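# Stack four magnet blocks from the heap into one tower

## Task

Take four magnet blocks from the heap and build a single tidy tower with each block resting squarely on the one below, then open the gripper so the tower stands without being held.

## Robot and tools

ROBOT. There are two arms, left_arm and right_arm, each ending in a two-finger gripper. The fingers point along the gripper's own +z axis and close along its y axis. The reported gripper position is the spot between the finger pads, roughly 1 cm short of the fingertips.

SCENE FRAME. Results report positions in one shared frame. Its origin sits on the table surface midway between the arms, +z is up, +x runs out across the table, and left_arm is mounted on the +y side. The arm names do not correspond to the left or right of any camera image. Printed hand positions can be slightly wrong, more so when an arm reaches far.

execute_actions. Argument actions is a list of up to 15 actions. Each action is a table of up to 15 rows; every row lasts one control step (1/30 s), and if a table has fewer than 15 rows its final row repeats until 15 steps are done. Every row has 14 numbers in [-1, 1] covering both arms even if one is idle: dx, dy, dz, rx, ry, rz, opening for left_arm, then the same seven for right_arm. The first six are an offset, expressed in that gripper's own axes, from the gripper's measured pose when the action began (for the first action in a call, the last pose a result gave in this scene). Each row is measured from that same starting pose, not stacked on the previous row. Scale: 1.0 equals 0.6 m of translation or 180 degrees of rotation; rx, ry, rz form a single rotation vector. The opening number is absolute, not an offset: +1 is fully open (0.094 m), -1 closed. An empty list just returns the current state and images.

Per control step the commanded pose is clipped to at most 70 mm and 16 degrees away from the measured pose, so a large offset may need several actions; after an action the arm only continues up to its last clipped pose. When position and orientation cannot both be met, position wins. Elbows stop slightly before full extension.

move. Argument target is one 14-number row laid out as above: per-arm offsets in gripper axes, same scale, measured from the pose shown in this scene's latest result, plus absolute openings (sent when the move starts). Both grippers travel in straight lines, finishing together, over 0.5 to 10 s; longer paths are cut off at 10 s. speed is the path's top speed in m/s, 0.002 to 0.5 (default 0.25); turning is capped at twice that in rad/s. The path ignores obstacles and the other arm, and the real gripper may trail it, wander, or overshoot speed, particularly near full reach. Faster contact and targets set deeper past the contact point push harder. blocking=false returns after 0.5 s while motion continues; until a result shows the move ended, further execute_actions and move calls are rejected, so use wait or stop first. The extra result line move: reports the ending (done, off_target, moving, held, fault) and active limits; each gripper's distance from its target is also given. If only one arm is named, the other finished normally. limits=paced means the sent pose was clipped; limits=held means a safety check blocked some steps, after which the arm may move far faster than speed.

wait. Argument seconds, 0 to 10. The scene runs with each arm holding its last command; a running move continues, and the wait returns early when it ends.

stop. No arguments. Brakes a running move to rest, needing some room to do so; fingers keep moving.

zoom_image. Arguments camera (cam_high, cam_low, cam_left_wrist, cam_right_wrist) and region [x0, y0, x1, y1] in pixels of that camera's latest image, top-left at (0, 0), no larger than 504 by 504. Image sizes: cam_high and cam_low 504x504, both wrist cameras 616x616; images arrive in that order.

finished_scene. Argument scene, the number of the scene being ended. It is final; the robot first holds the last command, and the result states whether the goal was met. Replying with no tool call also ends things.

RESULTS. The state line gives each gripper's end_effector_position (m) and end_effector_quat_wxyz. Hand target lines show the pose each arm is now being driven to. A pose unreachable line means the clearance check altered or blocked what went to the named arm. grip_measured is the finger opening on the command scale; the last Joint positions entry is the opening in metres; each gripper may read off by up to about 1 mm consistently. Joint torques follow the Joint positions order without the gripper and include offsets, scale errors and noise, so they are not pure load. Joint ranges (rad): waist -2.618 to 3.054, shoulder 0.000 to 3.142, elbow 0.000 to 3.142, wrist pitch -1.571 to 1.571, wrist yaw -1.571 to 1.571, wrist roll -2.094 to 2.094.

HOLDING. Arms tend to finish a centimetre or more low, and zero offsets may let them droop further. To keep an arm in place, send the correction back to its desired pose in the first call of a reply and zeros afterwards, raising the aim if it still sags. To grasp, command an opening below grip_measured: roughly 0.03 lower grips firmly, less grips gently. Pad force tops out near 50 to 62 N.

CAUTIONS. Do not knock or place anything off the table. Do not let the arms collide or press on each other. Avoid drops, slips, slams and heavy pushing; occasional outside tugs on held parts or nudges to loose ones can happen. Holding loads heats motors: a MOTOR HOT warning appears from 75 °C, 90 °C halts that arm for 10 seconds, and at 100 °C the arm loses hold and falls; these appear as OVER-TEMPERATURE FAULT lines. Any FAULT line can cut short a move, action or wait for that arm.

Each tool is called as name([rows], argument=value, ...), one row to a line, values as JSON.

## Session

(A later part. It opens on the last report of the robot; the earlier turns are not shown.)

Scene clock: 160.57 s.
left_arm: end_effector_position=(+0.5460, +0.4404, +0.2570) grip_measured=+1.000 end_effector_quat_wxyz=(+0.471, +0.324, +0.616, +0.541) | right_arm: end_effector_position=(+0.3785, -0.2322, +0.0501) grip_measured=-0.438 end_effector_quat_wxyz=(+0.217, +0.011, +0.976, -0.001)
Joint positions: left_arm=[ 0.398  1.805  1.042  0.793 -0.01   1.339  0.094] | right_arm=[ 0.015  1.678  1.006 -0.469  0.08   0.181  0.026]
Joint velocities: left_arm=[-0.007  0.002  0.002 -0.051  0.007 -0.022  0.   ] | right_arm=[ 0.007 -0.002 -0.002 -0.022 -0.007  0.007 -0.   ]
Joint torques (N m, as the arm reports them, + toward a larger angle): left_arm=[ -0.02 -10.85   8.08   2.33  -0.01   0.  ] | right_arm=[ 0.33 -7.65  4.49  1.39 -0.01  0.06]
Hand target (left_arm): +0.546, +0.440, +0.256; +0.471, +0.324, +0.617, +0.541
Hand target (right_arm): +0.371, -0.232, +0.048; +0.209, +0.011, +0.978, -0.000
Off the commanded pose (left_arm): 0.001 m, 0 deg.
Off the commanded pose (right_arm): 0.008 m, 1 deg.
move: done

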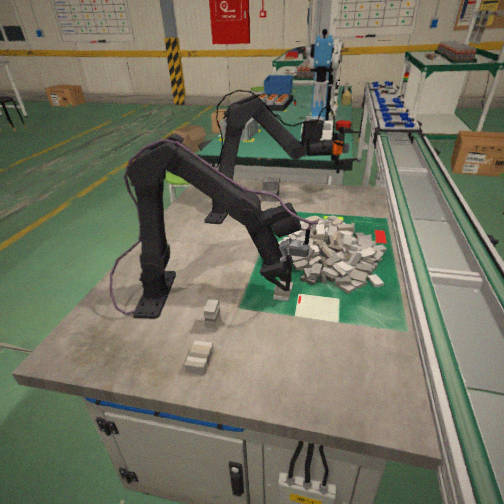

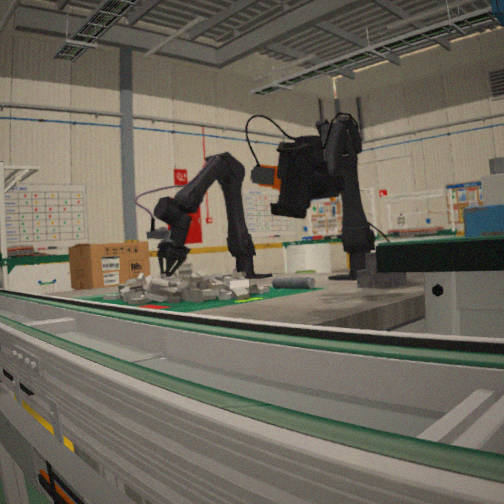

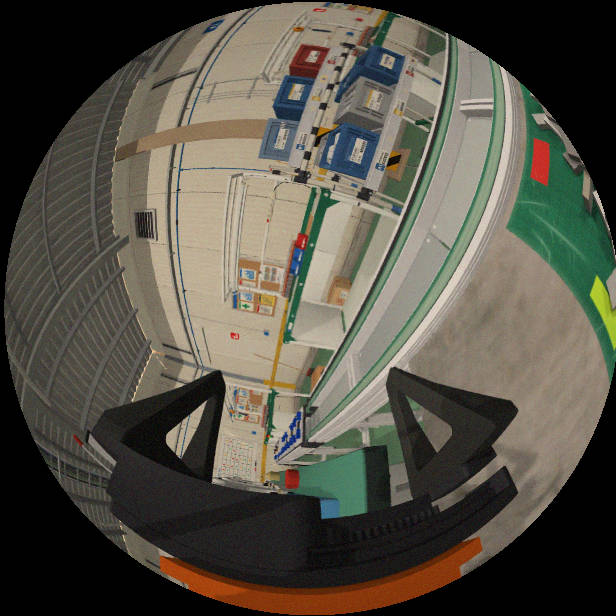

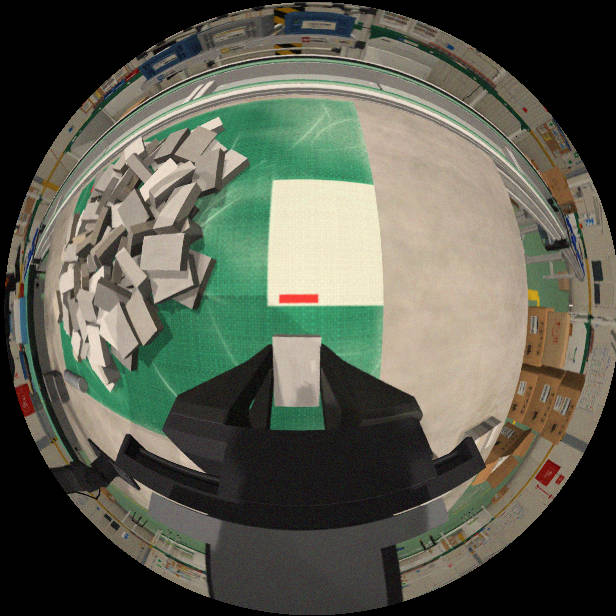

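move(target=[0,0,0,0,0,0,1,0.017,0,-0.009,0,0.011,0,-0.465], speed=0.015)

zoom_image(camera="cam_right_wrist", region=[250, 300, 350, 400])

Scene clock: 163.77 s.
left_arm: end_effector_position=(+0.5460, +0.4404, +0.2575) grip_measured=+1.000 end_effector_quat_wxyz=(+0.472, +0.323, +0.616, +0.542) | right_arm: end_effector_position=(+0.3772, -0.2324, +0.0495) grip_measured=-0.438 end_effector_quat_wxyz=(+0.214, +0.011, +0.977, -0.001)
Joint positions: left_arm=[ 0.398  1.805  1.042  0.796 -0.01   1.339  0.094] | right_arm=[ 0.015  1.678  1.006 -0.475  0.08   0.181  0.026]
Joint velocities: left_arm=[-0.012  0.012  0.002  0.037 -0.007 -0.007  0.   ] | right_arm=[ 0.002  0.002 -0.022  0.022 -0.037  0.037 -0.001]
Joint torques (N m, as the arm reports them, + toward a larger angle): left_arm=[ -0.01 -10.85   8.08   2.33   0.     0.  ] | right_arm=[ 0.27 -8.1   5.64  1.05 -0.04  0.07]
Hand target (left_arm): +0.546, +0.440, +0.257; +0.471, +0.324, +0.616, +0.541
Hand target (right_arm): +0.367, -0.232, +0.051; +0.200, +0.011, +0.980, -0.000
Off the commanded pose (left_arm): 0.001 m, 0 deg.
Off the commanded pose (right_arm): 0.010 m, 2 deg.
move: done

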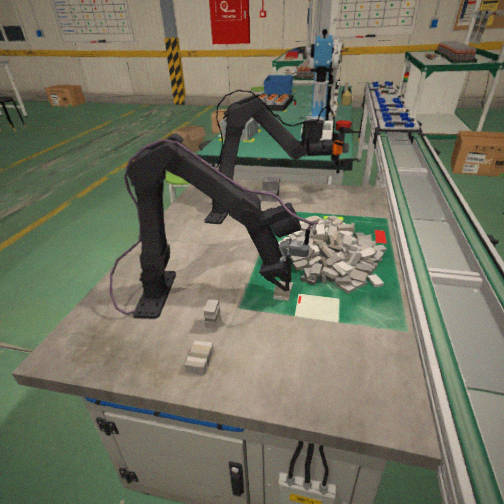

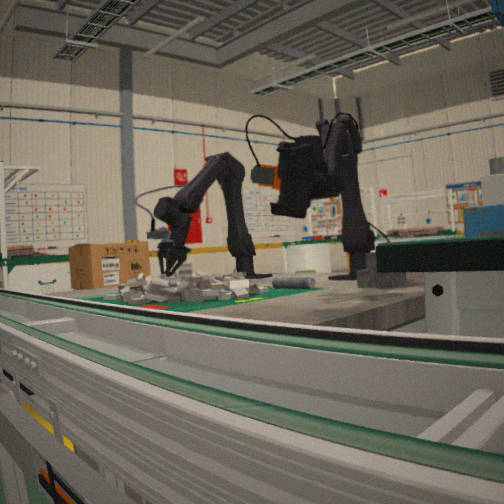

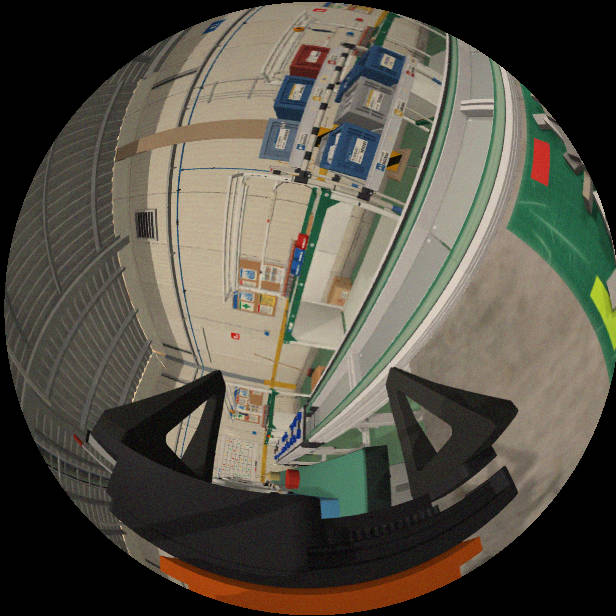

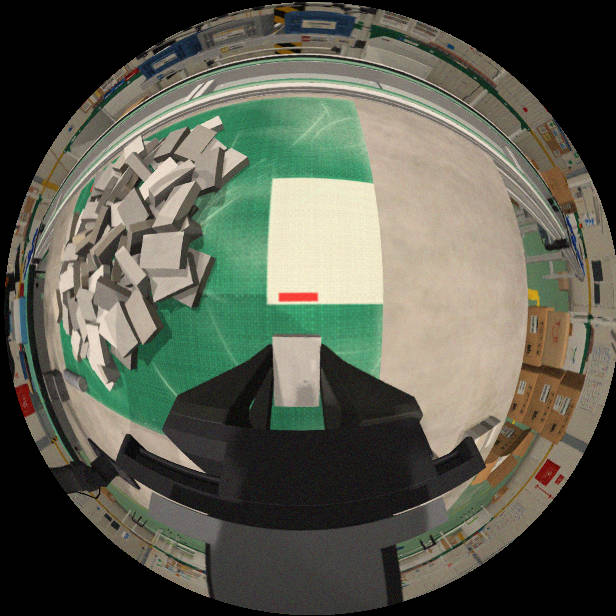

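Region (250, 300, 350, 400) of cam_right_wrist's 616x616 image, scaled by 5.040, with more detail than that image has.

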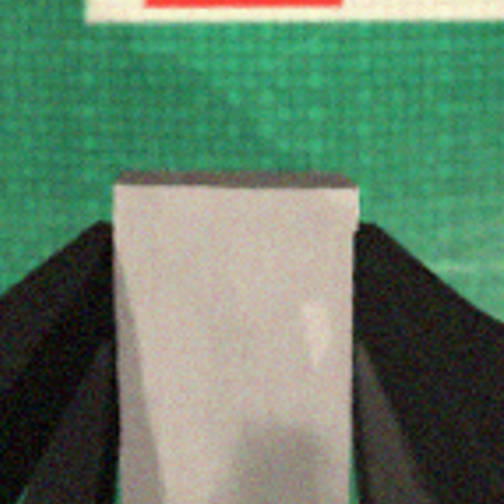

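move(target=[0,0,0,0,0,0,1,-0.003,0,-0.03,0,0.004,0,-0.465], speed=0.03)

zoom_image(camera="cam_right_wrist", region=[250, 300, 350, 400])

Scene clock: 165.87 s.
left_arm: end_effector_position=(+0.5460, +0.4404, +0.2580) grip_measured=+1.000 end_effector_quat_wxyz=(+0.472, +0.323, +0.615, +0.542) | right_arm: end_effector_position=(+0.3648, -0.2346, +0.0500) grip_measured=-0.438 end_effector_quat_wxyz=(+0.193, +0.010, +0.981, -0.005)
Joint positions: left_arm=[ 0.398  1.805  1.042  0.797 -0.01   1.339  0.094] | right_arm=[ 0.015  1.66   1.006 -0.535  0.08   0.181  0.026]
Joint velocities: left_arm=[ 0.007 -0.002  0.002 -0.037 -0.007 -0.007  0.   ] | right_arm=[-0.002 -0.017 -0.007  0.037 -0.022 -0.066 -0.001]
Joint torques (N m, as the arm reports them, + toward a larger angle): left_arm=[ -0.01 -10.86   8.08   2.33  -0.01   0.  ] | right_arm=[ 0.19 -8.16  8.33  1.15  0.    0.04]
Hand target (left_arm): +0.546, +0.440, +0.257; +0.472, +0.324, +0.616, +0.542
Hand target (right_arm): +0.371, -0.232, +0.066; +0.208, +0.011, +0.978, -0.001
Off the commanded pose (left_arm): 0.000 m, 0 deg.
Off the commanded pose (right_arm): 0.018 m, 2 deg.
move: off_target (right_arm)

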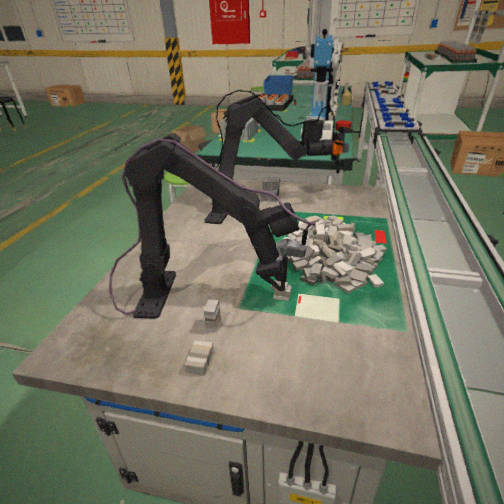

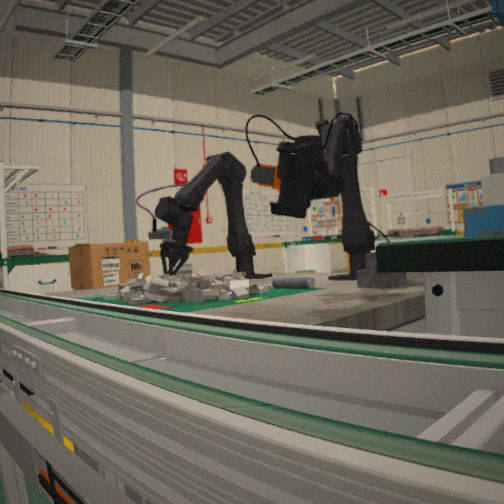

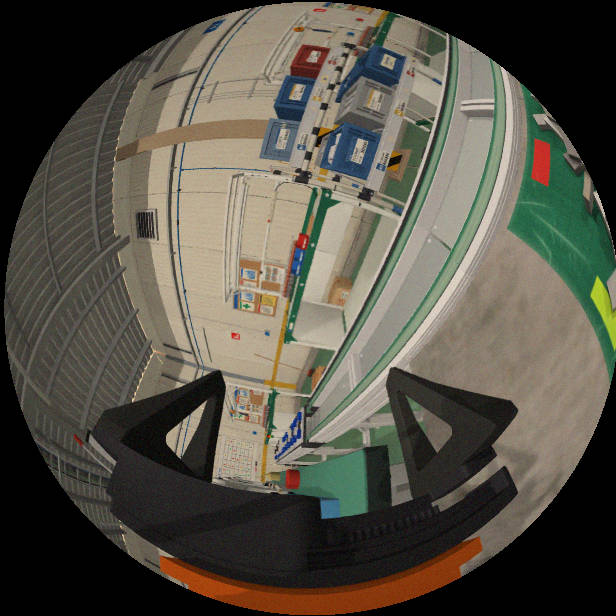

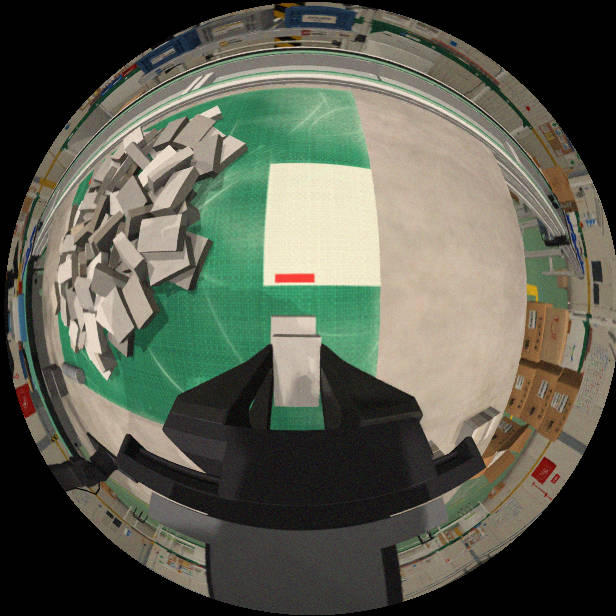

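Region (250, 300, 350, 400) of cam_right_wrist's 616x616 image, scaled by 5.040, with more detail than that image has.

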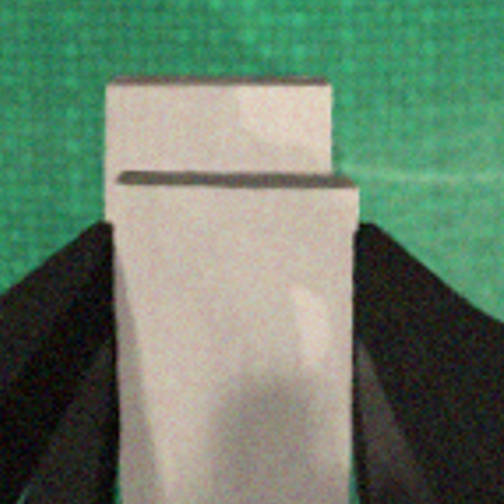

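move(target=[0,0,0,0,0,0,1,-0.0255,0.0042,-0.001,0.003,-0.0222,0,-0.465], speed=0.015)

zoom_image(camera="cam_right_wrist", region=[250, 300, 350, 400])

Scene clock: 170.87 s.
left_arm: end_effector_position=(+0.5459, +0.4404, +0.2586) grip_measured=+1.000 end_effector_quat_wxyz=(+0.473, +0.323, +0.614, +0.543) | right_arm: end_effector_position=(+0.3773, -0.2344, +0.0556) grip_measured=-0.438 end_effector_quat_wxyz=(+0.221, +0.013, +0.975, -0.005)
Joint positions: left_arm=[ 0.398  1.805  1.042  0.8   -0.01   1.339  0.094] | right_arm=[ 0.015  1.66   1.006 -0.481  0.091  0.181  0.026]
Joint velocities: left_arm=[ 0.002  0.017  0.007 -0.081 -0.022  0.007  0.   ] | right_arm=[-0.022 -0.022 -0.012 -0.081  0.007 -0.066 -0.   ]
Joint torques (N m, as the arm reports them, + toward a larger angle): left_arm=[ -0.03 -10.86   8.08   2.33  -0.01   0.  ] | right_arm=[ 1.05 -6.77  5.61  1.69  0.14  0.04]
Hand target (left_arm): +0.546, +0.440, +0.258; +0.472, +0.323, +0.615, +0.542
Hand target (right_arm): +0.379, -0.232, +0.056; +0.227, +0.011, +0.974, -0.010
Off the commanded pose (left_arm): 0.001 m, 0 deg.
Off the commanded pose (right_arm): 0.003 m, 1 deg.
move: done

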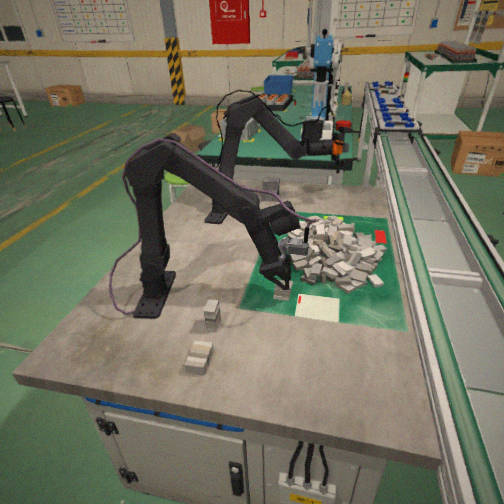

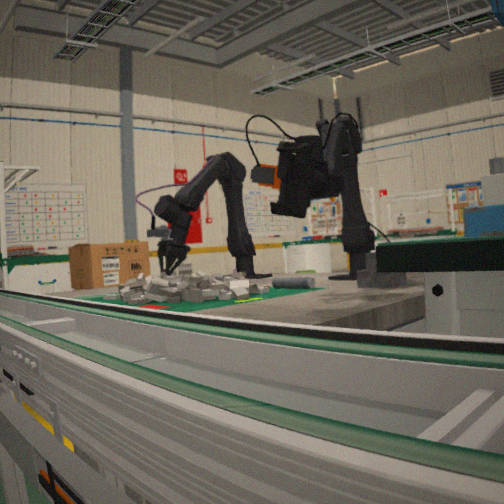

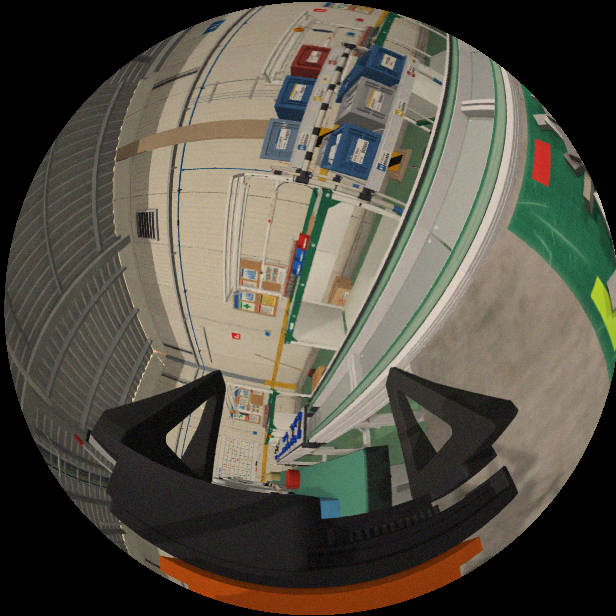

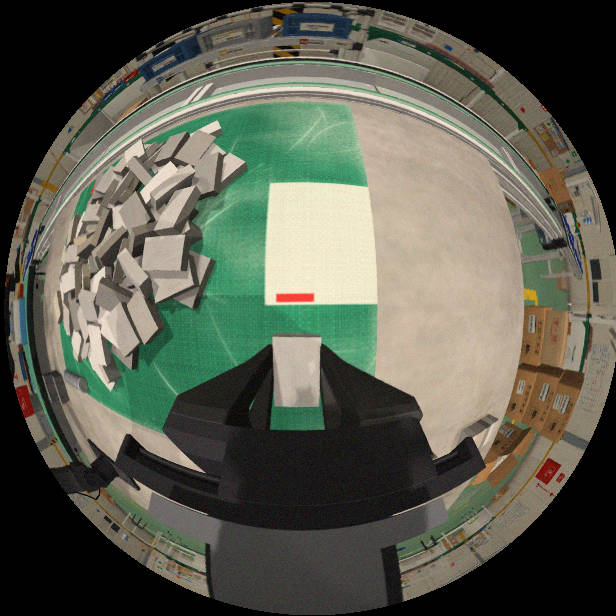

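Region (250, 300, 350, 400) of cam_right_wrist's 616x616 image, scaled by 5.040, with more detail than that image has.

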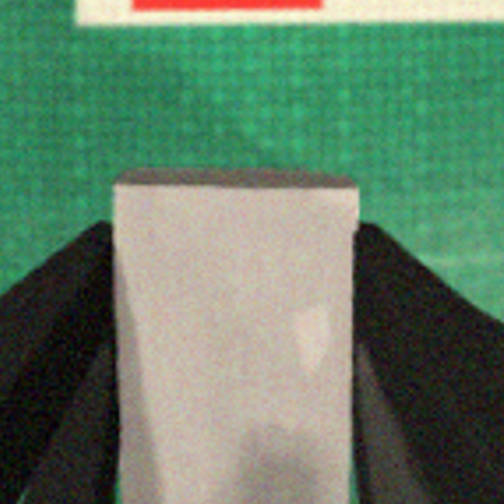

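move(target=[0,0,0,0,0,0,1,0.011,0.008,0.015,-0.008,0.0095,0,-0.465], speed=0.012)

zoom_image(camera="cam_right_wrist", region=[250, 300, 350, 400])

Scene clock: 175.07 s.
left_arm: end_effector_position=(+0.5459, +0.4404, +0.2592) grip_measured=+1.000 end_effector_quat_wxyz=(+0.473, +0.322, +0.614, +0.544) | right_arm: end_effector_position=(+0.3761, -0.2314, +0.0502) grip_measured=-0.438 end_effector_quat_wxyz=(+0.213, +0.011, +0.977, +0.002)
Joint positions: left_arm=[ 0.398  1.805  1.042  0.802 -0.01   1.339  0.094] | right_arm=[ 0.015  1.675  1.006 -0.48   0.073  0.181  0.026]
Joint velocities: left_arm=[-0.007 -0.007 -0.002 -0.051 -0.007 -0.066  0.   ] | right_arm=[-0.022 -0.012 -0.002 -0.037 -0.007  0.022 -0.001]
Joint torques (N m, as the arm reports them, + toward a larger angle): left_arm=[ -0.01 -10.85   8.08   2.33  -0.01   0.  ] | right_arm=[ 0.03 -5.61  5.63  1.56 -0.12  0.01]
Hand target (left_arm): +0.546, +0.440, +0.259; +0.473, +0.323, +0.614, +0.543
Hand target (right_arm): +0.375, -0.230, +0.045; +0.206, +0.010, +0.978, +0.007
Off the commanded pose (left_arm): 0.001 m, 0 deg.
Off the commanded pose (right_arm): 0.006 m, 1 deg.
move: done

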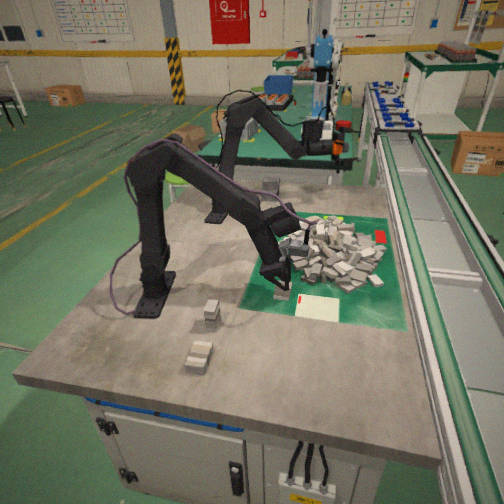

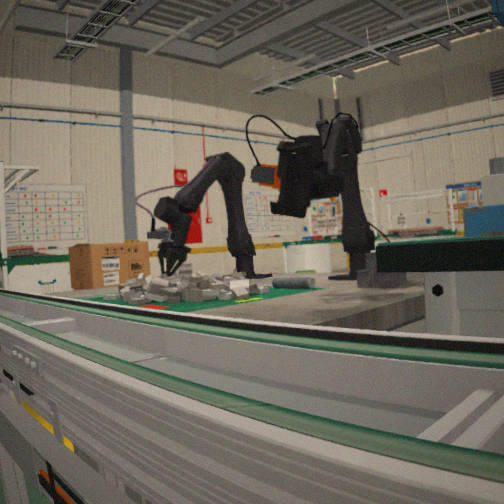

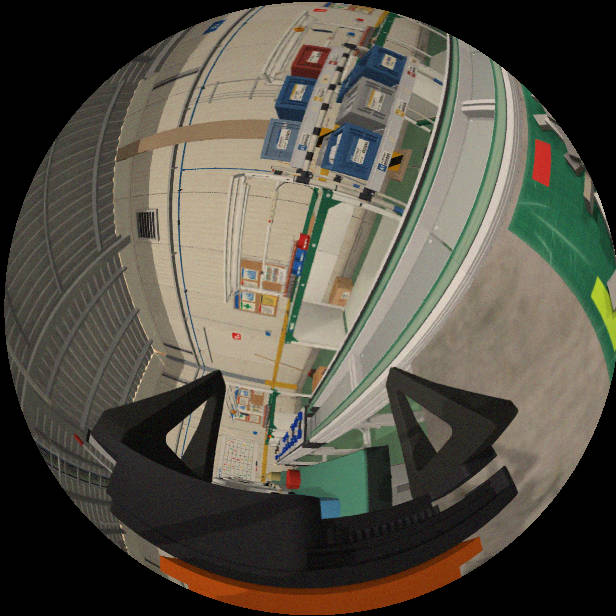

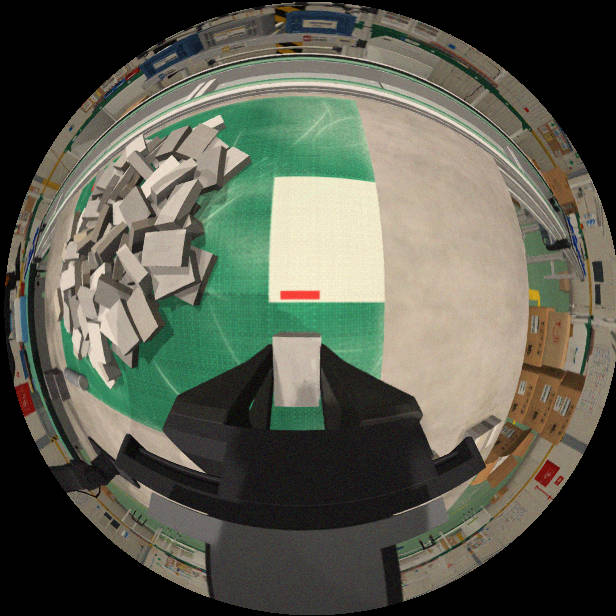

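Region (250, 300, 350, 400) of cam_right_wrist's 616x616 image, scaled by 5.040, with more detail than that image has.

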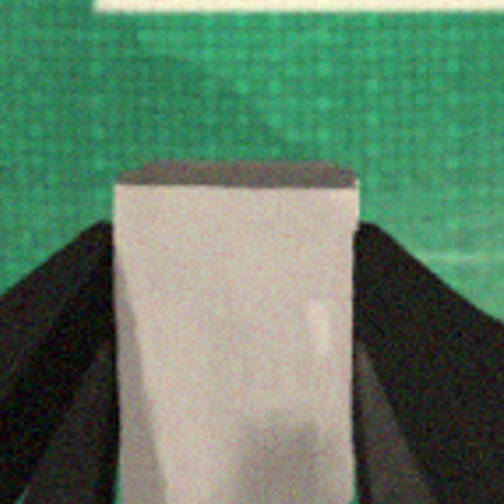

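Within ~1 mm. Release and retreat.

execute_actions([
  [[0,0,0,0,0,0,1,0,0,0,0,0,0,0.0]],
])

move(target=[0,0,0,0,0,0,1,-0.03,0,-0.13,0,0.06,0,0.0], speed=0.1)

zoom_image(camera="cam_right_wrist", region=[230, 250, 370, 390])

zoom_image(camera="cam_high", region=[250, 260, 320, 315])

Scene clock: 176.70 s.
left_arm: end_effector_position=(+0.5459, +0.4403, +0.2596) grip_measured=+1.000 end_effector_quat_wxyz=(+0.474, +0.322, +0.613, +0.544) | right_arm: end_effector_position=(+0.3761, -0.2313, +0.0502) grip_measured=-0.002 end_effector_quat_wxyz=(+0.213, +0.011, +0.977, +0.002)
Joint positions: left_arm=[ 0.398  1.805  1.042  0.804 -0.01   1.339  0.094] | right_arm=[ 0.015  1.675  1.006 -0.48   0.073  0.181  0.047]
Joint velocities: left_arm=[-0.002 -0.007  0.002 -0.037  0.037 -0.051  0.   ] | right_arm=[-0.017 -0.002  0.002 -0.051 -0.051 -0.081 -0.002]
Joint torques (N m, as the arm reports them, + toward a larger angle): left_arm=[ -0.02 -10.84   8.09   2.32  -0.01   0.  ] | right_arm=[-0.16 -6.71  5.86  1.5   0.01  0.04]
Hand target (left_arm): +0.546, +0.440, +0.259; +0.473, +0.322, +0.614, +0.544
Hand target (right_arm): +0.376, -0.231, +0.050; +0.213, +0.011, +0.977, +0.002
Off the commanded pose (left_arm): 0.000 m, 0 deg.
Off the commanded pose (right_arm): 0.000 m, 0 deg.

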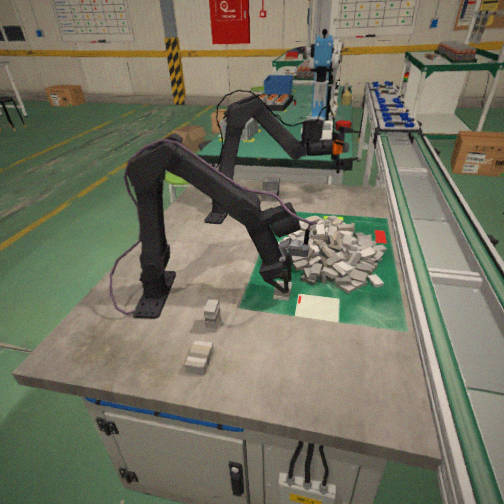

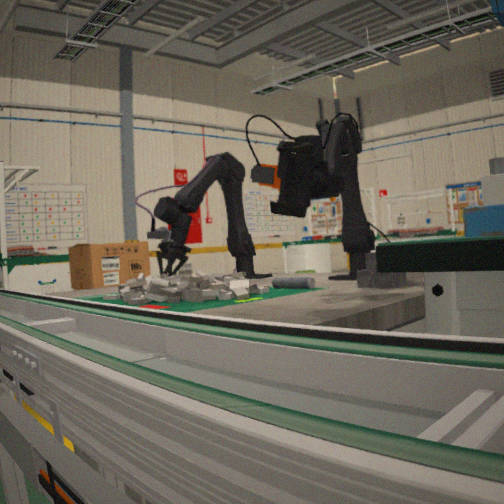

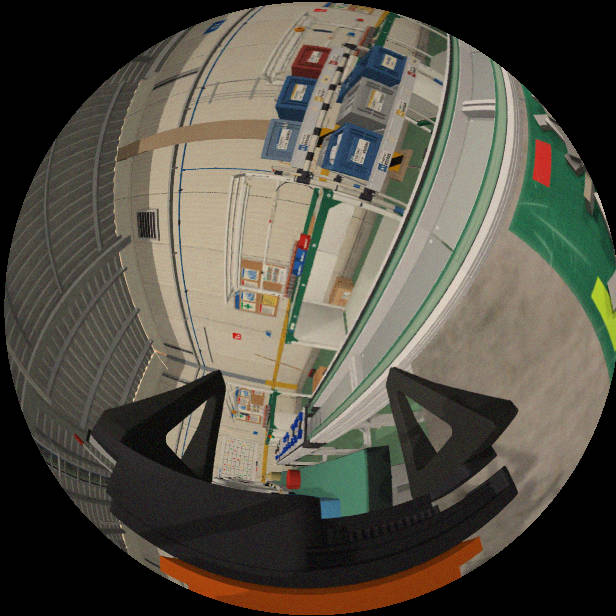

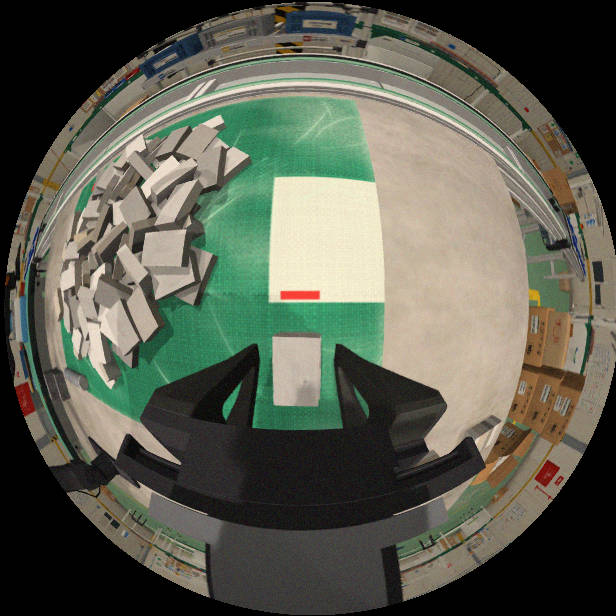

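Scene clock: 178.30 s.
left_arm: end_effector_position=(+0.5459, +0.4403, +0.2602) grip_measured=+1.000 end_effector_quat_wxyz=(+0.474, +0.322, +0.612, +0.545) | right_arm: end_effector_position=(+0.3579, -0.2297, +0.1288) grip_measured=-0.002 end_effector_quat_wxyz=(+0.127, +0.006, +0.992, -0.000)
Joint positions: left_arm=[ 0.398  1.805  1.042  0.806 -0.01   1.339  0.094] | right_arm=[ 0.015  1.675  1.387 -1.033  0.046  0.181  0.047]
Joint velocities: left_arm=[-0.017 -0.002 -0.007  0.007  0.11   0.007  0.   ] | right_arm=[ 0.002 -0.007  0.002 -0.007 -0.066  0.022 -0.   ]
Joint torques (N m, as the arm reports them, + toward a larger angle): left_arm=[ -0.01 -10.85   8.07   2.33  -0.01   0.  ] | right_arm=[-1.13 -5.3   7.76  1.01 -0.11 -0.03]
Hand target (left_arm): +0.546, +0.440, +0.260; +0.474, +0.322, +0.613, +0.544
Hand target (right_arm): +0.361, -0.232, +0.128; +0.120, +0.010, +0.993, +0.003
Off the commanded pose (left_arm): 0.001 m, 0 deg.
Off the commanded pose (right_arm): 0.003 m, 1 deg.
move: done

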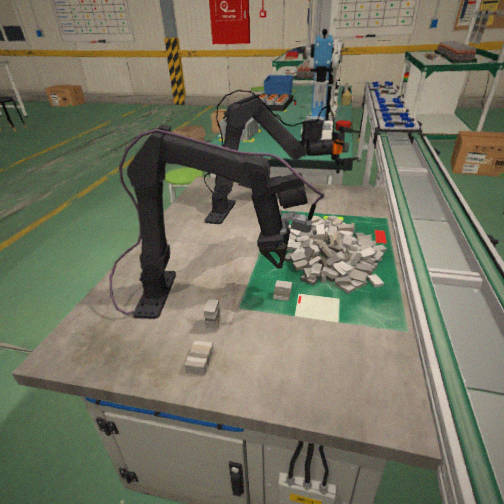

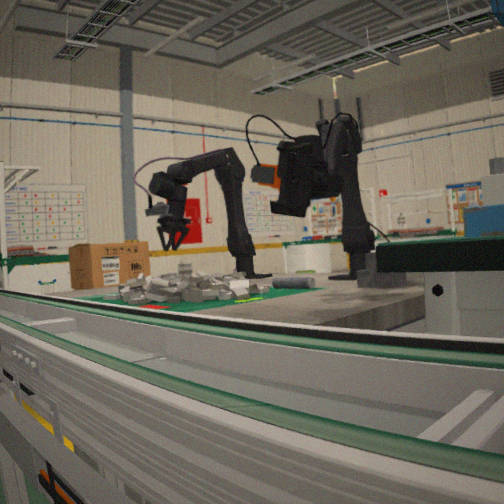

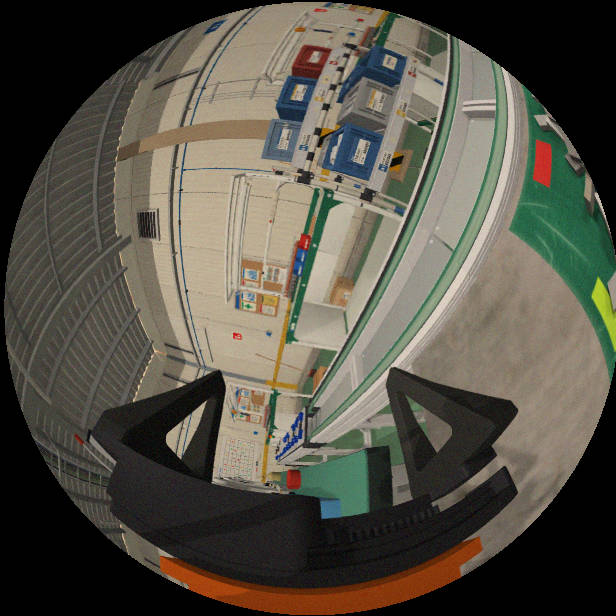

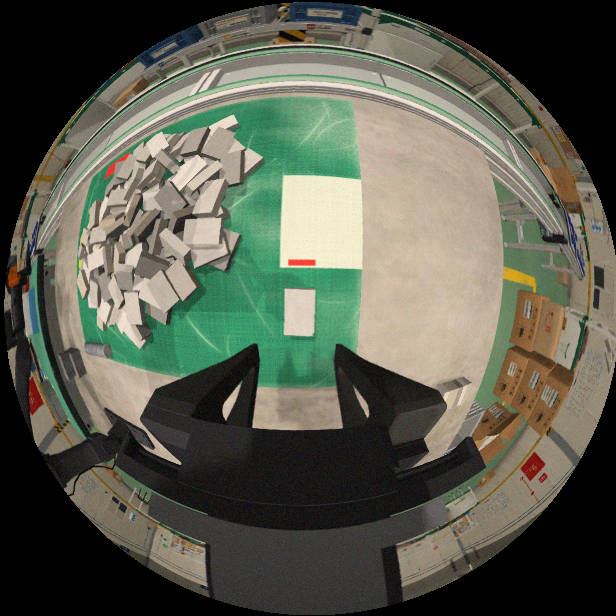

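Region (230, 250, 370, 390) of cam_right_wrist's 616x616 image, scaled by 3.600, with more detail than that image has.

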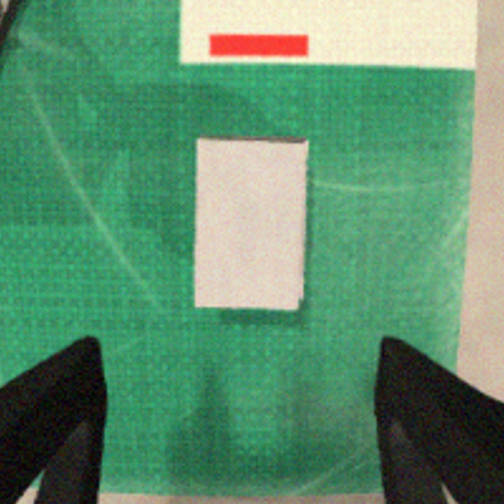

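Region (250, 260, 320, 315) of cam_high's 504x504 image, scaled by 7.200, with more detail than that image has; it fills the top 396 rows of this view, and the rest is white.

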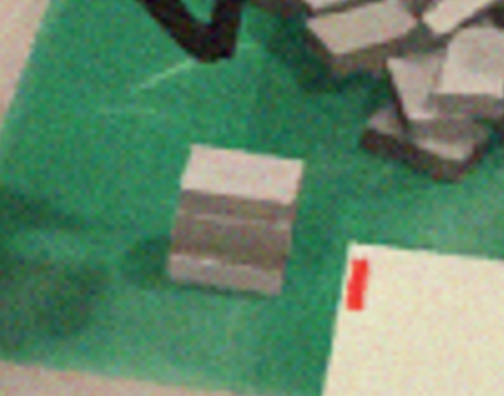

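finished_scene(scene=1)

The scene is finished: the task was done.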